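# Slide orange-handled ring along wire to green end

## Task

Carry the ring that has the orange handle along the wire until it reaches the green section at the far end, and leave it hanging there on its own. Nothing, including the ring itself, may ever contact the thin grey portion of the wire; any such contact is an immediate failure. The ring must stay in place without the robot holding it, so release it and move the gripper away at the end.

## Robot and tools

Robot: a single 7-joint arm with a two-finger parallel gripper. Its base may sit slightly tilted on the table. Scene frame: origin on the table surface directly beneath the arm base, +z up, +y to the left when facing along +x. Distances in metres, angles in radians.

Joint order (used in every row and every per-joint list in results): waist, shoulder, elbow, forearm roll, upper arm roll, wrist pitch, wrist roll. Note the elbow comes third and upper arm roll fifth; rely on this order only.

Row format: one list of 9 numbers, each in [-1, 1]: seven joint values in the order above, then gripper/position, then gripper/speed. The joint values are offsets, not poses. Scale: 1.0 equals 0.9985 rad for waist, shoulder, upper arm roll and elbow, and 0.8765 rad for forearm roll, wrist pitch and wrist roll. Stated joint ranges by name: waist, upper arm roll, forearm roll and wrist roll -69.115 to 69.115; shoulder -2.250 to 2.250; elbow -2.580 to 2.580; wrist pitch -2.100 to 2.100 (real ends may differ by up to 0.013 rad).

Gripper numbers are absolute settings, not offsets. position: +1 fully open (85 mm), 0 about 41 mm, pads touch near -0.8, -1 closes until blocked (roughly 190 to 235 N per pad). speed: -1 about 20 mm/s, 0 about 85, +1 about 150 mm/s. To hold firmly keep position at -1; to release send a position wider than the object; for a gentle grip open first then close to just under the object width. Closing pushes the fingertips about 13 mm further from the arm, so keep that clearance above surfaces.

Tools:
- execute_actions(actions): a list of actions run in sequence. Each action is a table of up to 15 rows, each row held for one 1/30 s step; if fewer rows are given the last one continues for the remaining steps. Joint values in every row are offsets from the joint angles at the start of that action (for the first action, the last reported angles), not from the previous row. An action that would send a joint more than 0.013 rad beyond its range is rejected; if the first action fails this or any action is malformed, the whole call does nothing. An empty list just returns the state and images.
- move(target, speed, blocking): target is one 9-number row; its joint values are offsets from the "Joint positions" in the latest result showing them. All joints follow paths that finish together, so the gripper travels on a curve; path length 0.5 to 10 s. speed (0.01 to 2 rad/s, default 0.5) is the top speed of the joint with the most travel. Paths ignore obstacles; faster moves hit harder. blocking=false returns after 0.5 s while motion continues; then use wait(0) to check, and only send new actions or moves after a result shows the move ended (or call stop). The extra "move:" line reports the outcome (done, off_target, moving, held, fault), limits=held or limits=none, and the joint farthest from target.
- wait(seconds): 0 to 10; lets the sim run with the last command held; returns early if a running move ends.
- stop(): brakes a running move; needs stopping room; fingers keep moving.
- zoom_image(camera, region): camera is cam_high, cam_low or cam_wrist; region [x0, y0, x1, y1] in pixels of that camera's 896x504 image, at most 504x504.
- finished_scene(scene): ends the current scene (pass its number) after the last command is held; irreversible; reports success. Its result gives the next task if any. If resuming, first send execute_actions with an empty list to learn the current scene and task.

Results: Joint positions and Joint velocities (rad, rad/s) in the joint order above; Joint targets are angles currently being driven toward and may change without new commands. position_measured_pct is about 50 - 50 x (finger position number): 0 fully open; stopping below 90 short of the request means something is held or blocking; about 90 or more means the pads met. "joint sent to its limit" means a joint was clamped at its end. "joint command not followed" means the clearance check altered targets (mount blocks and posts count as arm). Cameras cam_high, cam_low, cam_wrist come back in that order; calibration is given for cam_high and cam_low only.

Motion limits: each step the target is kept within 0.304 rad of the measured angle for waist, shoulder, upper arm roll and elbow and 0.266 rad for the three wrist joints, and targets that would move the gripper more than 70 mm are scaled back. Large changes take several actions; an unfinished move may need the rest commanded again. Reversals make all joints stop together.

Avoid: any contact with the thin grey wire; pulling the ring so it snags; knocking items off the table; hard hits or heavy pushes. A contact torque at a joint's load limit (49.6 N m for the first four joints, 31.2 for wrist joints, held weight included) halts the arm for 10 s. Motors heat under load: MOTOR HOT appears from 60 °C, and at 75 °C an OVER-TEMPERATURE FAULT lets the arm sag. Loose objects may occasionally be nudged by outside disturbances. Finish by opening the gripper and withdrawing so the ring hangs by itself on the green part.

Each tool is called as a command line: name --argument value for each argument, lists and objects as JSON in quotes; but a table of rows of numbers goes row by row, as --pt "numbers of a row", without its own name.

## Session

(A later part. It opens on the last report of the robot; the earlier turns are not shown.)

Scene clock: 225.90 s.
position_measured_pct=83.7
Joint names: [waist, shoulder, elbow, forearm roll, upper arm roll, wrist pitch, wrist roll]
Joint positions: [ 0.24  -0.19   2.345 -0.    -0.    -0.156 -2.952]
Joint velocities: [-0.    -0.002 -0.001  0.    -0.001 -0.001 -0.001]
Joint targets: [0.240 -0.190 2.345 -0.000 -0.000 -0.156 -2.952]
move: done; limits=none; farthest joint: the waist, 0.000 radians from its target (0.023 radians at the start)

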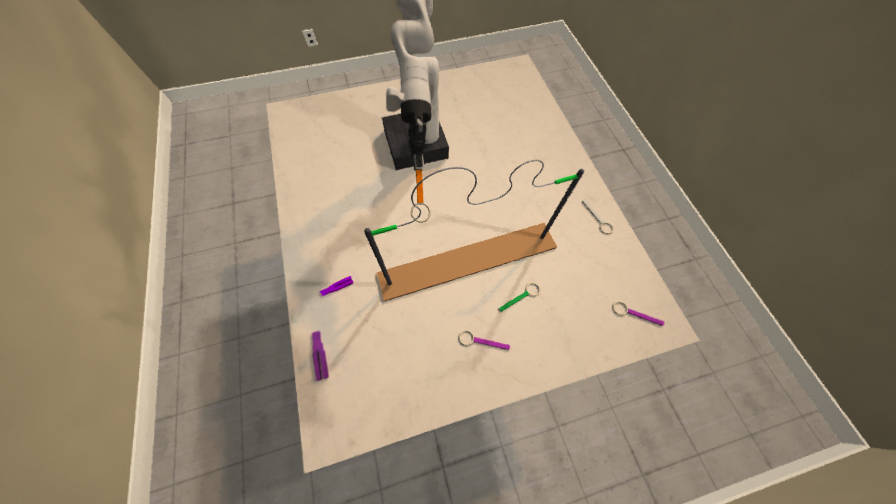

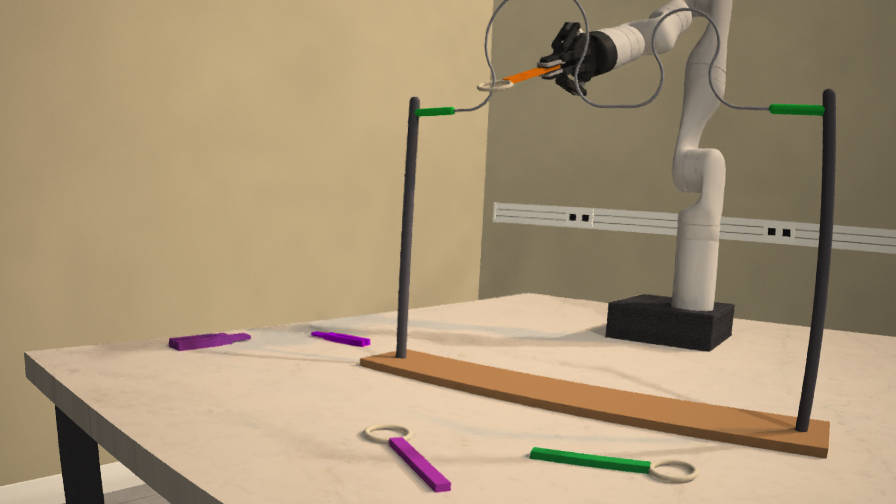

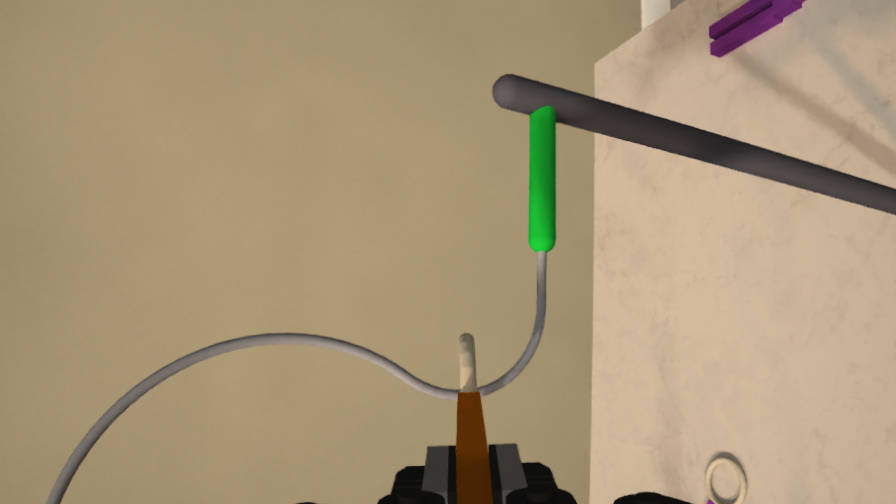

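move --target '[0.0264,-0.0527,-0.032,0,0,0,-0.51,-0.8,-1]' --speed 0.5

zoom_image --camera "cam_low" --region '[450,10,550,90]'

move --target '[-0.0093,-0.0547,-0.0201,0,0,0,0.785,-0.8,-1]' --speed 0.8

zoom_image --camera "cam_low" --region '[450,0,550,60]'

zoom_image --camera "cam_high" --region '[390,160,450,210]'

Scene clock: 245.40 s.
position_measured_pct=83.7
Joint names: [waist, shoulder, elbow, forearm roll, upper arm roll, wrist pitch, wrist roll]
Joint positions: [ 0.266 -0.243  2.313 -0.    -0.    -0.156 -3.399]
Joint velocities: [ 0.     0.001 -0.    -0.     0.001 -0.    -0.001]
Joint targets: [0.266 -0.243 2.313 -0.000 -0.000 -0.156 -3.399]
move: done; limits=none; farthest joint: the waist, 0.000 radians from its target (0.026 radians at the start)

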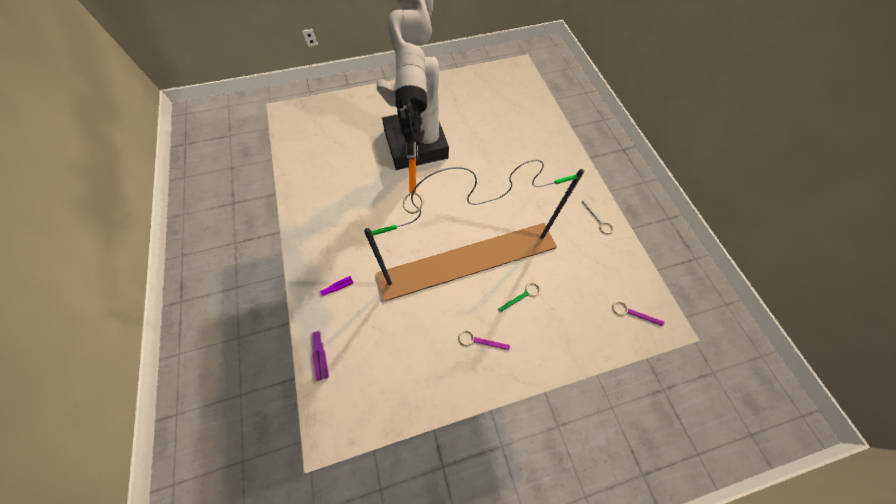

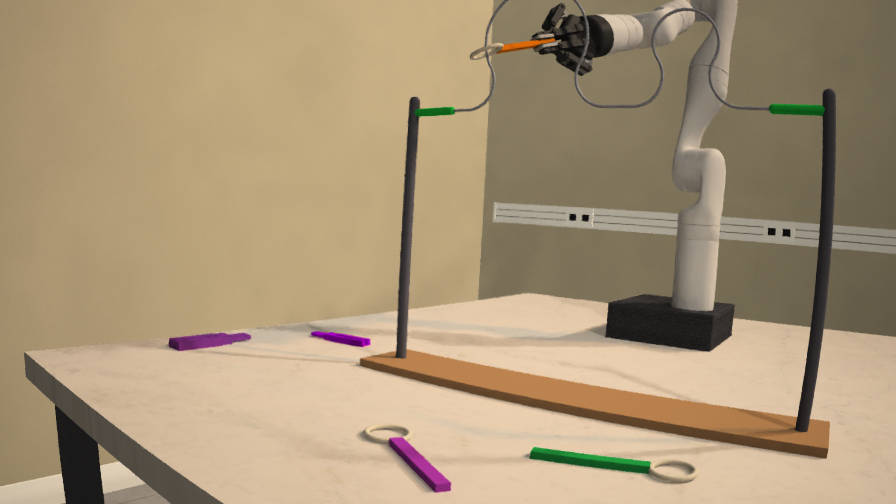

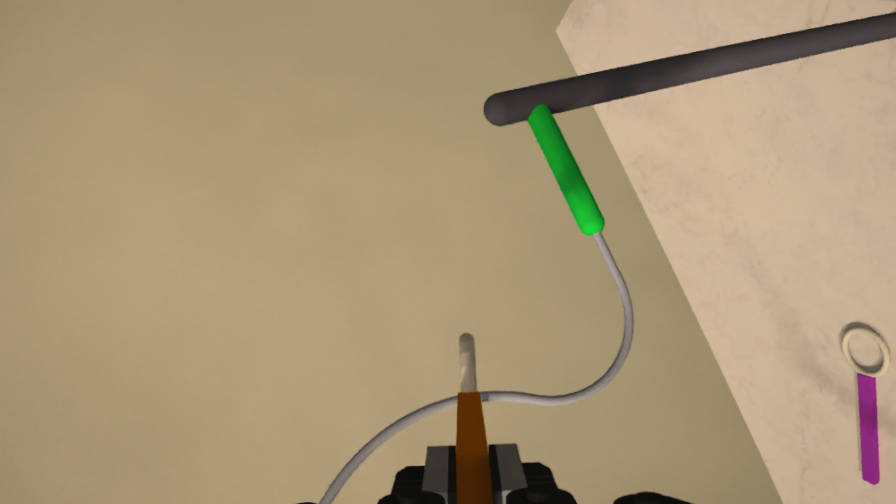

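Region (450, 10, 550, 90) of cam_low's 896x504 image, scaled by 5.040, with more detail than that image has; it fills the top 403 rows of this view, and the rest is white.

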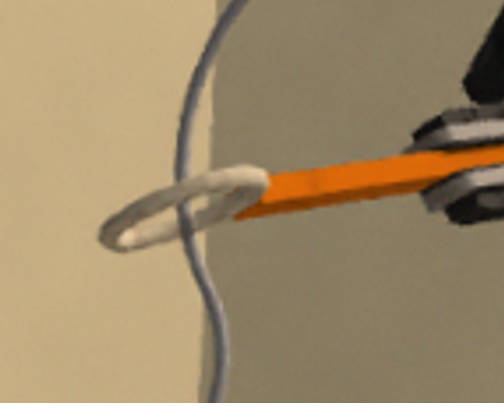

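Scene clock: 246.87 s.
position_measured_pct=83.7
Joint names: [waist, shoulder, elbow, forearm roll, upper arm roll, wrist pitch, wrist roll]
Joint positions: [ 0.257 -0.297  2.293 -0.    -0.    -0.156 -2.711]
Joint velocities: [-0.     0.001  0.    -0.001 -0.    -0.     0.002]
Joint targets: [0.257 -0.298 2.293 -0.000 -0.000 -0.156 -2.711]
move: done; limits=none; farthest joint: the waist, 0.000 radians from its target (0.010 radians at the start)

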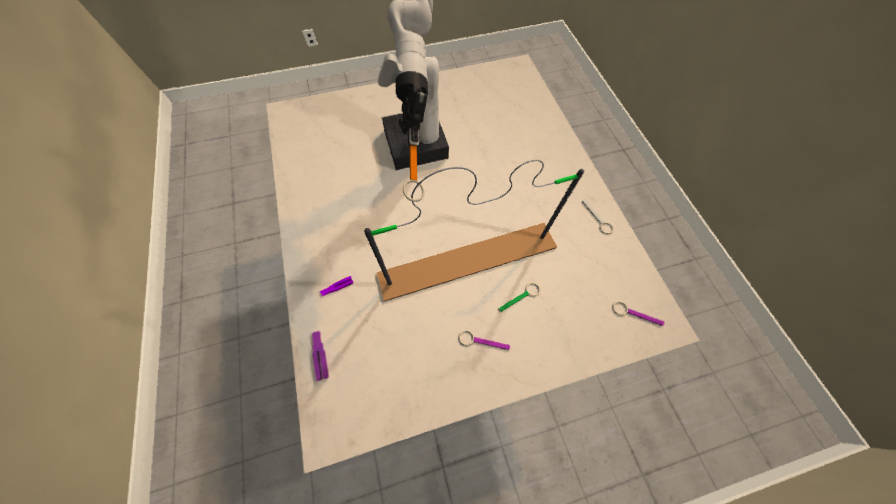

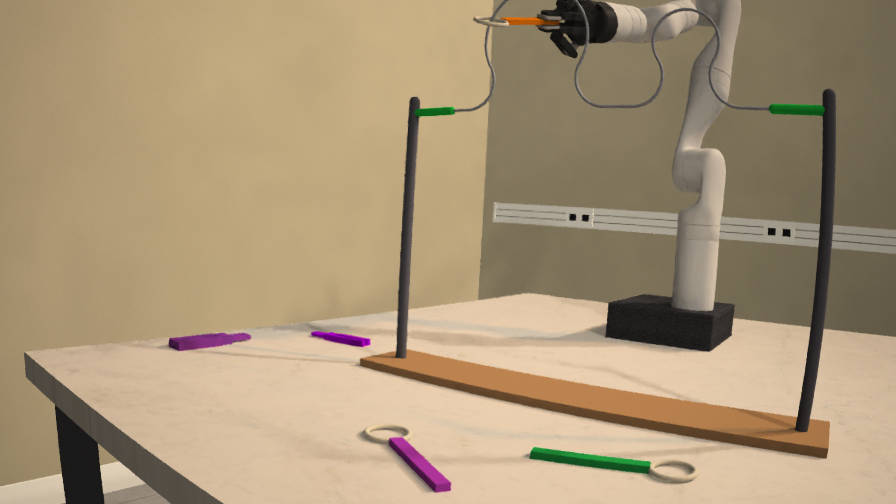

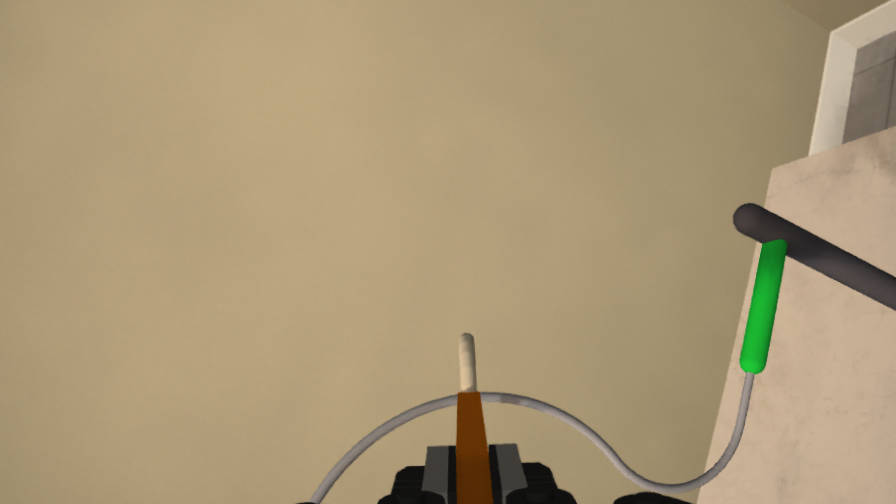

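Region (450, 0, 550, 60) of cam_low's 896x504 image, scaled by 5.040, with more detail than that image has; it fills the top 302 rows of this view, and the rest is white.

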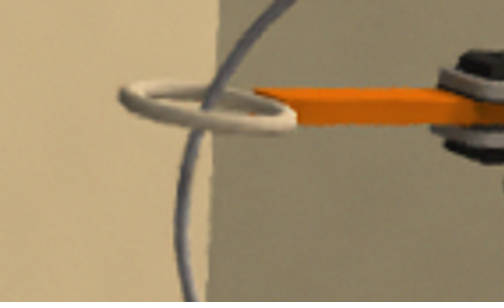

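Region (390, 160, 450, 210) of cam_high's 896x504 image, scaled by 8.400, with more detail than that image has.

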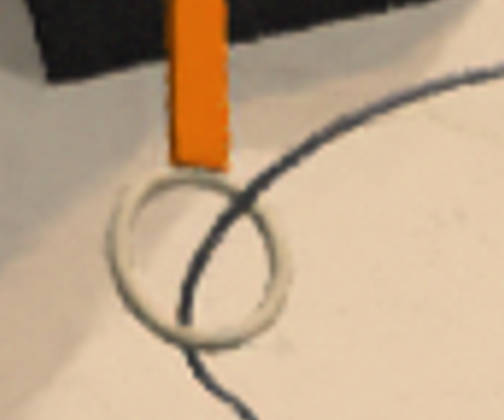

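Excellent. B3, B4.

move --target '[-0.0486,-0.0555,-0.0031,0,0,0,0.682,-0.8,-1]' --speed 0.8

move --target '[-0.0742,-0.0396,0.0136,0,0,0,0.653,-0.8,-1]' --speed 0.8

zoom_image --camera "cam_high" --region '[415,145,475,195]'

Scene clock: 254.90 s.
position_measured_pct=83.7
Joint names: [waist, shoulder, elbow, forearm roll, upper arm roll, wrist pitch, wrist roll]
Joint positions: [ 0.209 -0.353  2.29  -0.    -0.    -0.156 -2.113]
Joint velocities: [-0.001  0.     0.001  0.     0.001 -0.     0.001]
Joint targets: [0.209 -0.353 2.290 -0.000 -0.000 -0.156 -2.113]
move: done; limits=none; farthest joint: the waist, 0.000 radians from its target (0.049 radians at the start)

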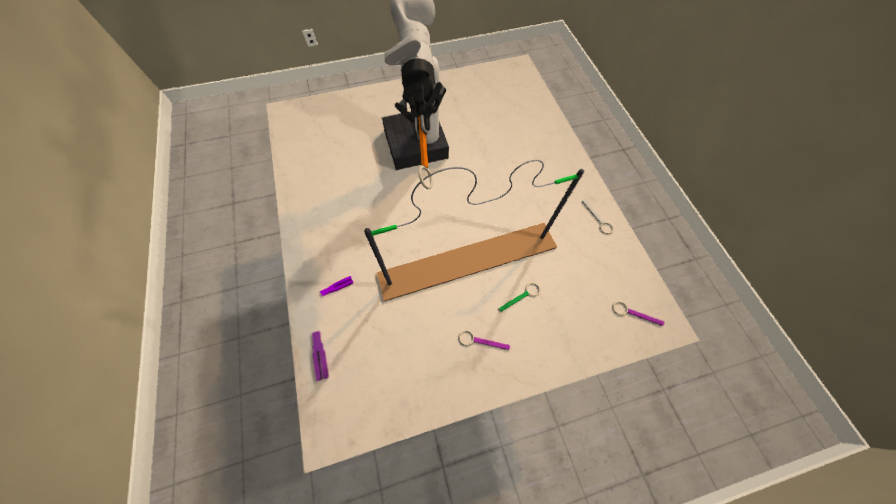

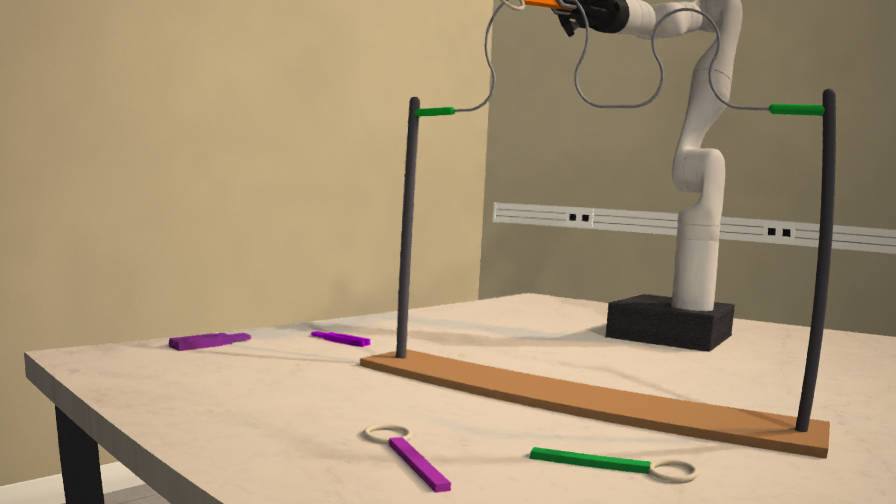

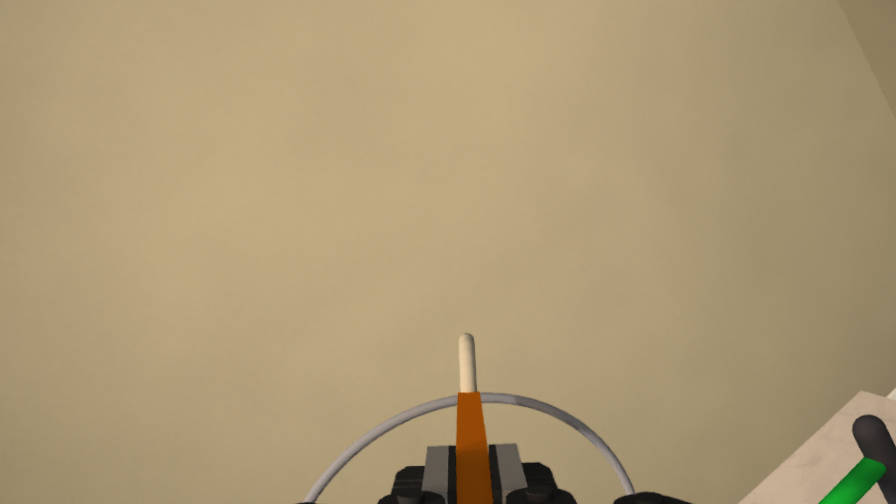

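Scene clock: 256.23 s.
position_measured_pct=83.7
Joint names: [waist, shoulder, elbow, forearm roll, upper arm roll, wrist pitch, wrist roll]
Joint positions: [ 0.135 -0.392  2.304 -0.    -0.    -0.156 -1.541]
Joint velocities: [-0.001 -0.001  0.001  0.    -0.002 -0.     0.002]
Joint targets: [0.135 -0.392 2.304 -0.000 -0.000 -0.156 -1.541]
move: done; limits=none; farthest joint: the waist, 0.000 radians from its target (0.074 radians at the start)

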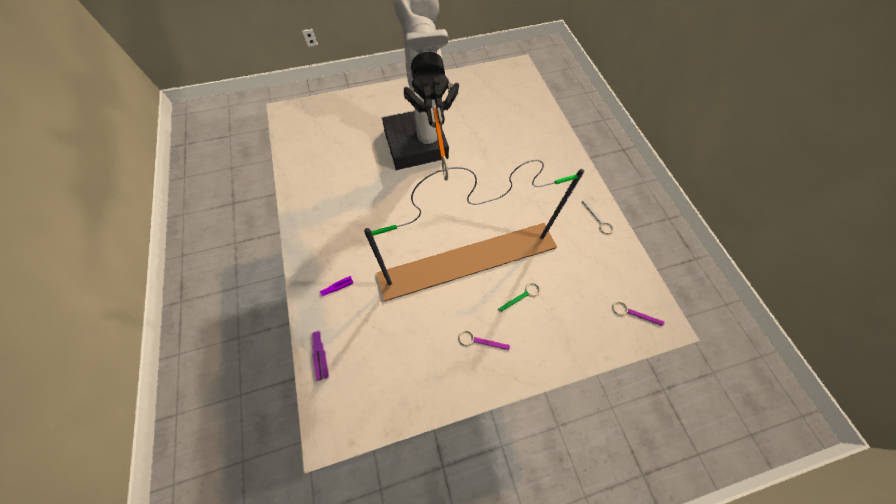

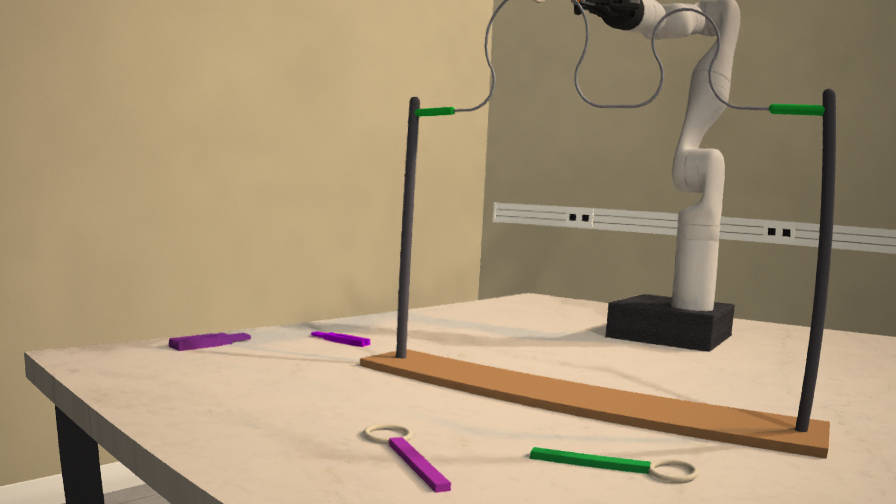

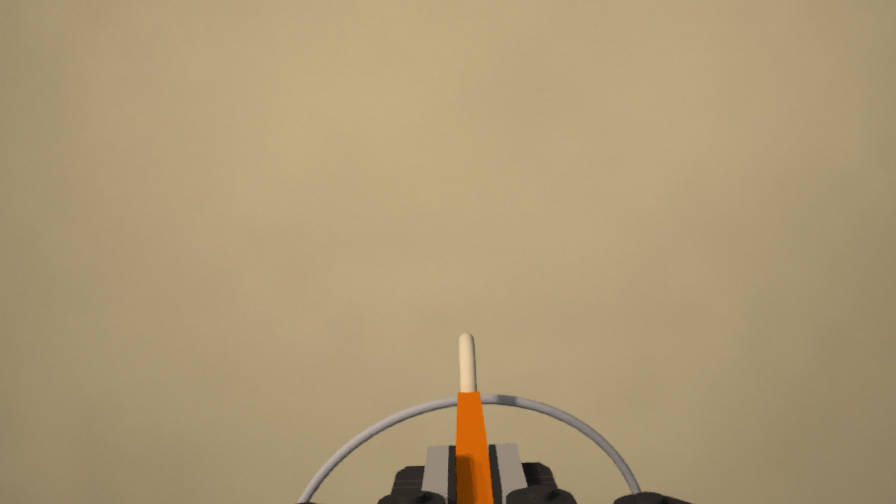

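Region (415, 145, 475, 195) of cam_high's 896x504 image, scaled by 8.400, with more detail than that image has.

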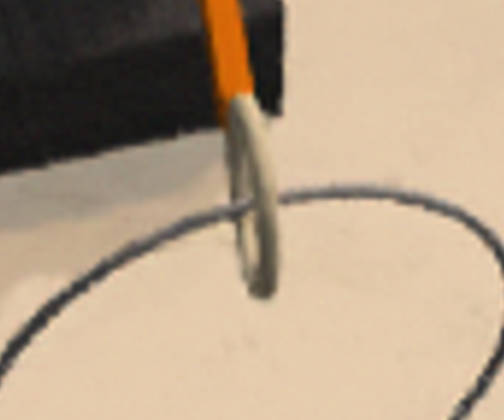

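move --target '[-0.0761,-0.0062,0.0229,0,0,0,0.63,-0.8,-1]' --speed 0.8

move --target '[-0.0525,0.0209,0.0311,0,0,0,0.637,-0.8,-1]' --speed 0.8

zoom_image --camera "cam_high" --region '[445,150,505,200]'

move --target '[-0.0101,0.049,0.0265,0,0,0,0.743,-0.8,-1]' --speed 0.8

zoom_image --camera "cam_low" --region '[540,0,640,80]'

Scene clock: 271.00 s.
position_measured_pct=83.7
Joint names: [waist, shoulder, elbow, forearm roll, upper arm roll, wrist pitch, wrist roll]
Joint positions: [ 0.059 -0.398  2.327 -0.    -0.    -0.156 -0.989]
Joint velocities: [-0.001 -0.    -0.     0.001  0.    -0.     0.001]
Joint targets: [0.059 -0.398 2.327 -0.000 -0.000 -0.156 -0.989]
move: done; limits=none; farthest joint: the waist, 0.000 radians from its target (0.076 radians at the start)

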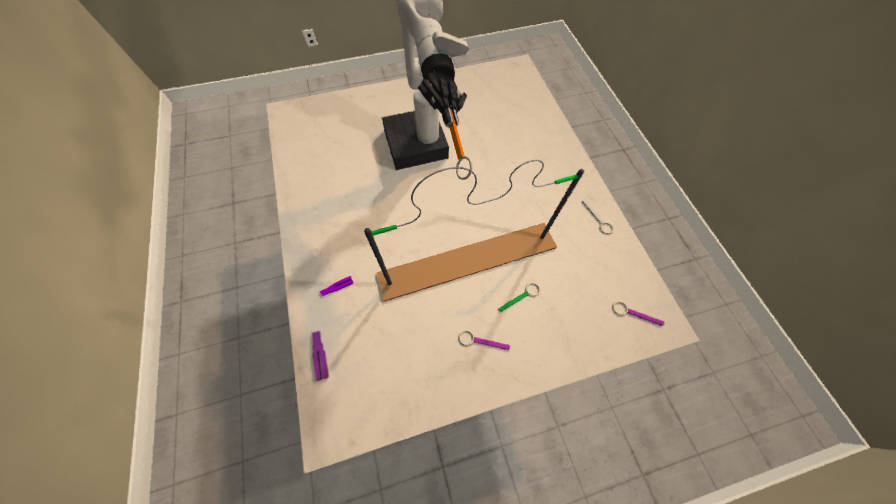

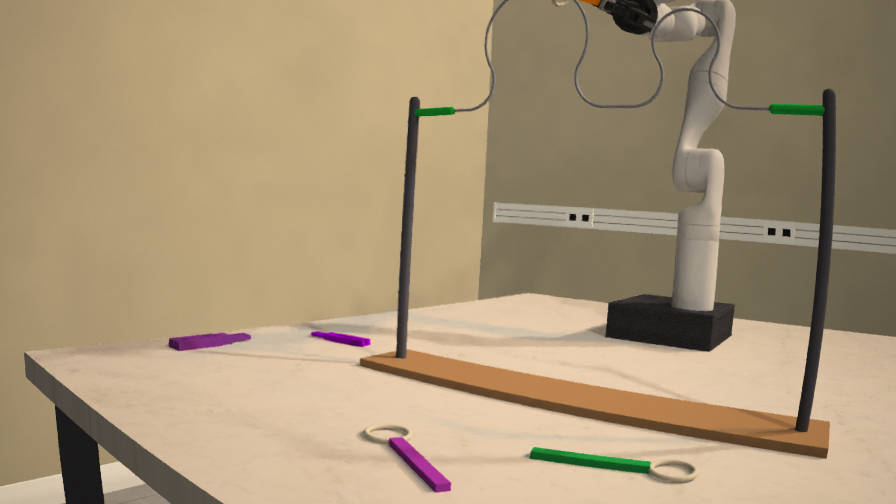

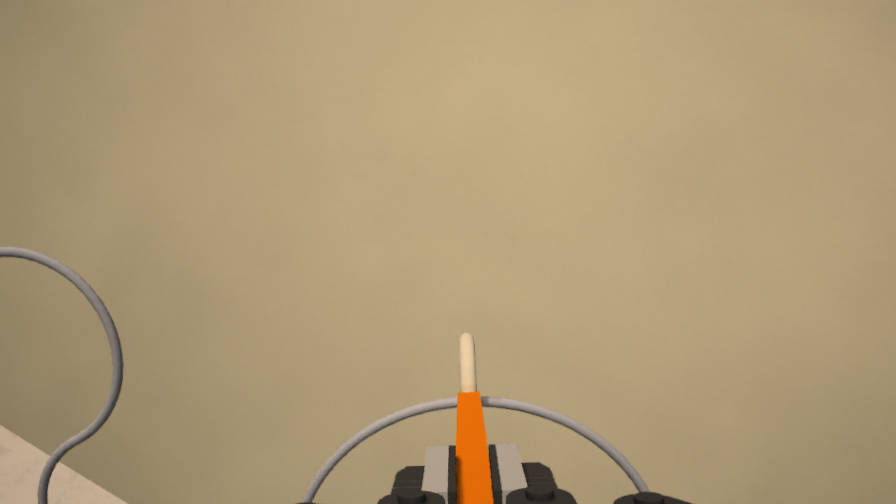

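Scene clock: 272.30 s.
position_measured_pct=83.7
Joint names: [waist, shoulder, elbow, forearm roll, upper arm roll, wrist pitch, wrist roll]
Joint positions: [ 0.007 -0.378  2.358 -0.    -0.    -0.156 -0.431]
Joint velocities: [-0.001  0.001  0.    -0.001  0.     0.001  0.001]
Joint targets: [0.006 -0.378 2.358 -0.000 -0.000 -0.156 -0.431]
move: done; limits=none; farthest joint: the shoulder, 0.001 radians from its target (0.021 radians at the start)

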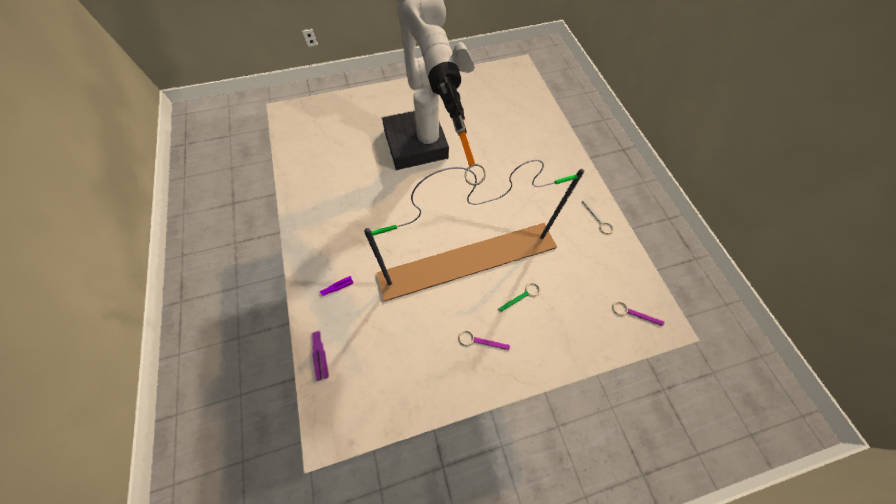

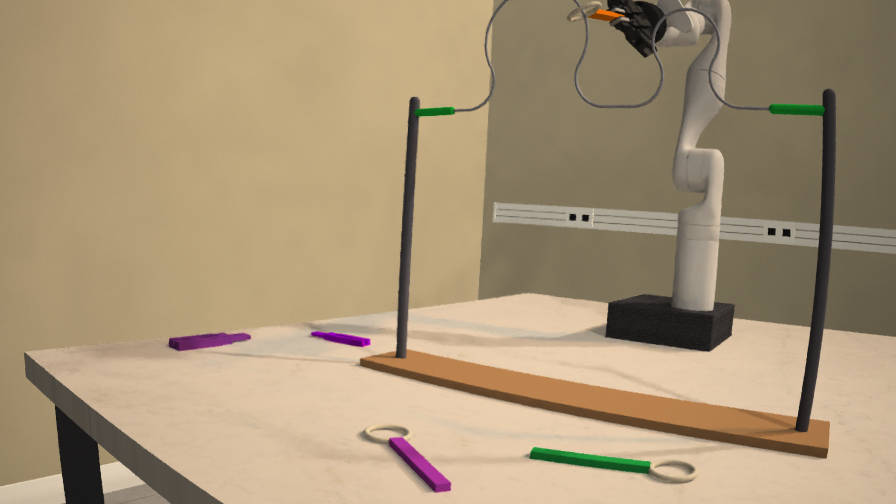

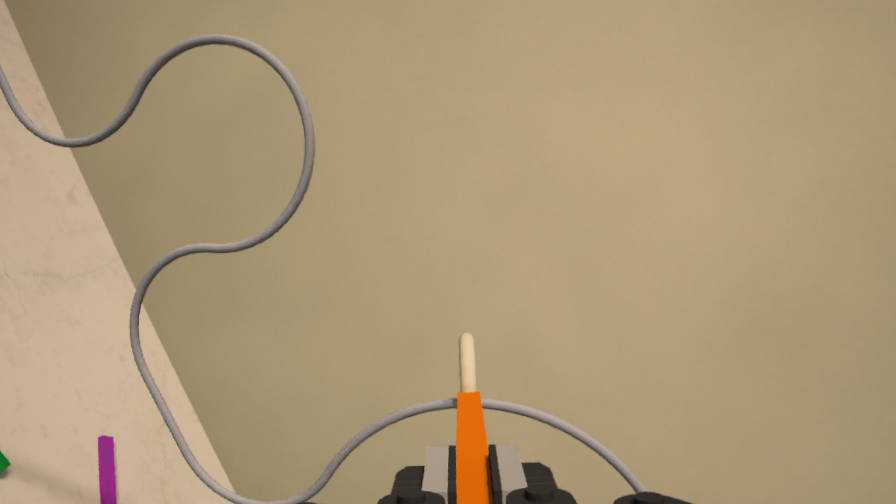

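Region (445, 150, 505, 200) of cam_high's 896x504 image, scaled by 8.400, with more detail than that image has.

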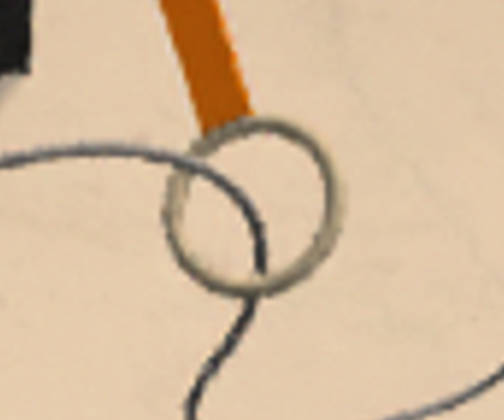

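Scene clock: 273.73 s.
position_measured_pct=83.7
Joint names: [waist, shoulder, elbow, forearm roll, upper arm roll, wrist pitch, wrist roll]
Joint positions: [-0.004 -0.329  2.384 -0.    -0.    -0.156  0.221]
Joint velocities: [-0.     0.002 -0.     0.     0.    -0.     0.   ]
Joint targets: [-0.004 -0.329 2.384 -0.000 -0.000 -0.156 0.221]
move: done; limits=none; farthest joint: the waist, 0.000 radians from its target (0.010 radians at the start)

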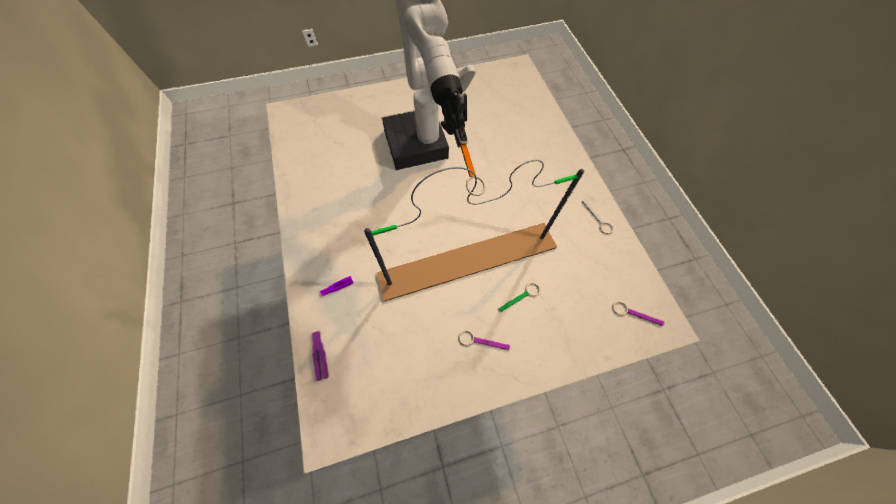

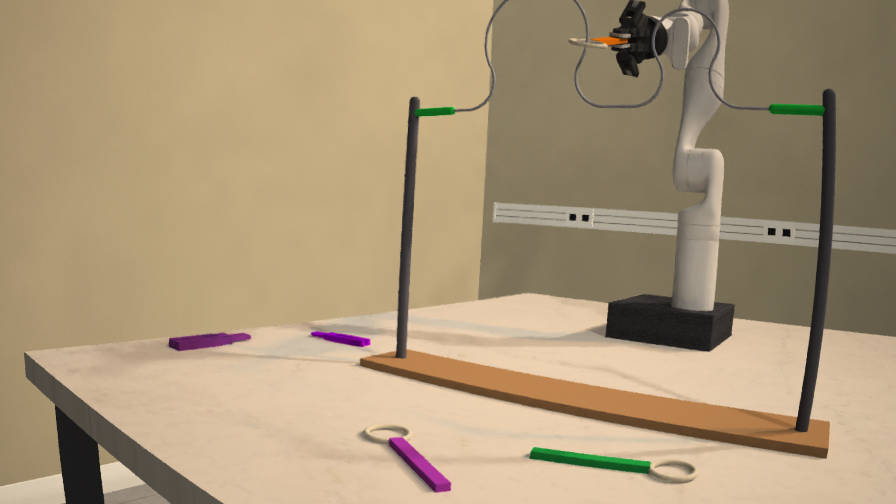

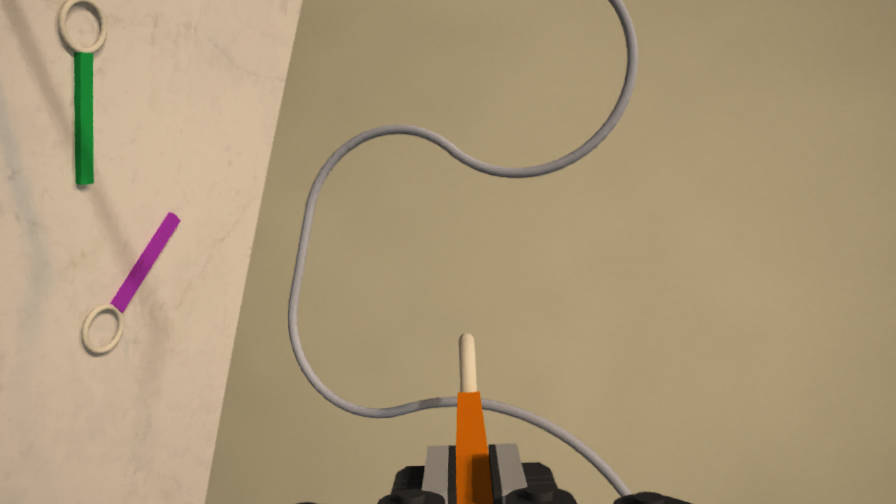

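Region (540, 0, 640, 80) of cam_low's 896x504 image, scaled by 5.040, with more detail than that image has; it fills the top 403 rows of this view, and the rest is white.

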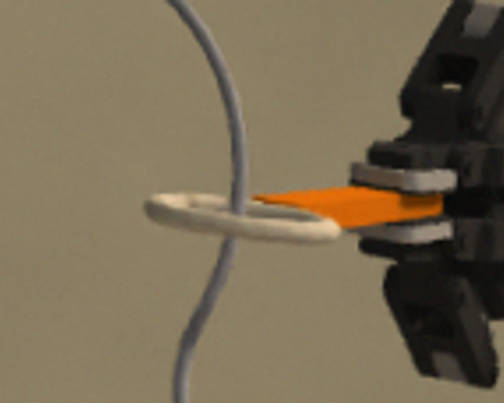

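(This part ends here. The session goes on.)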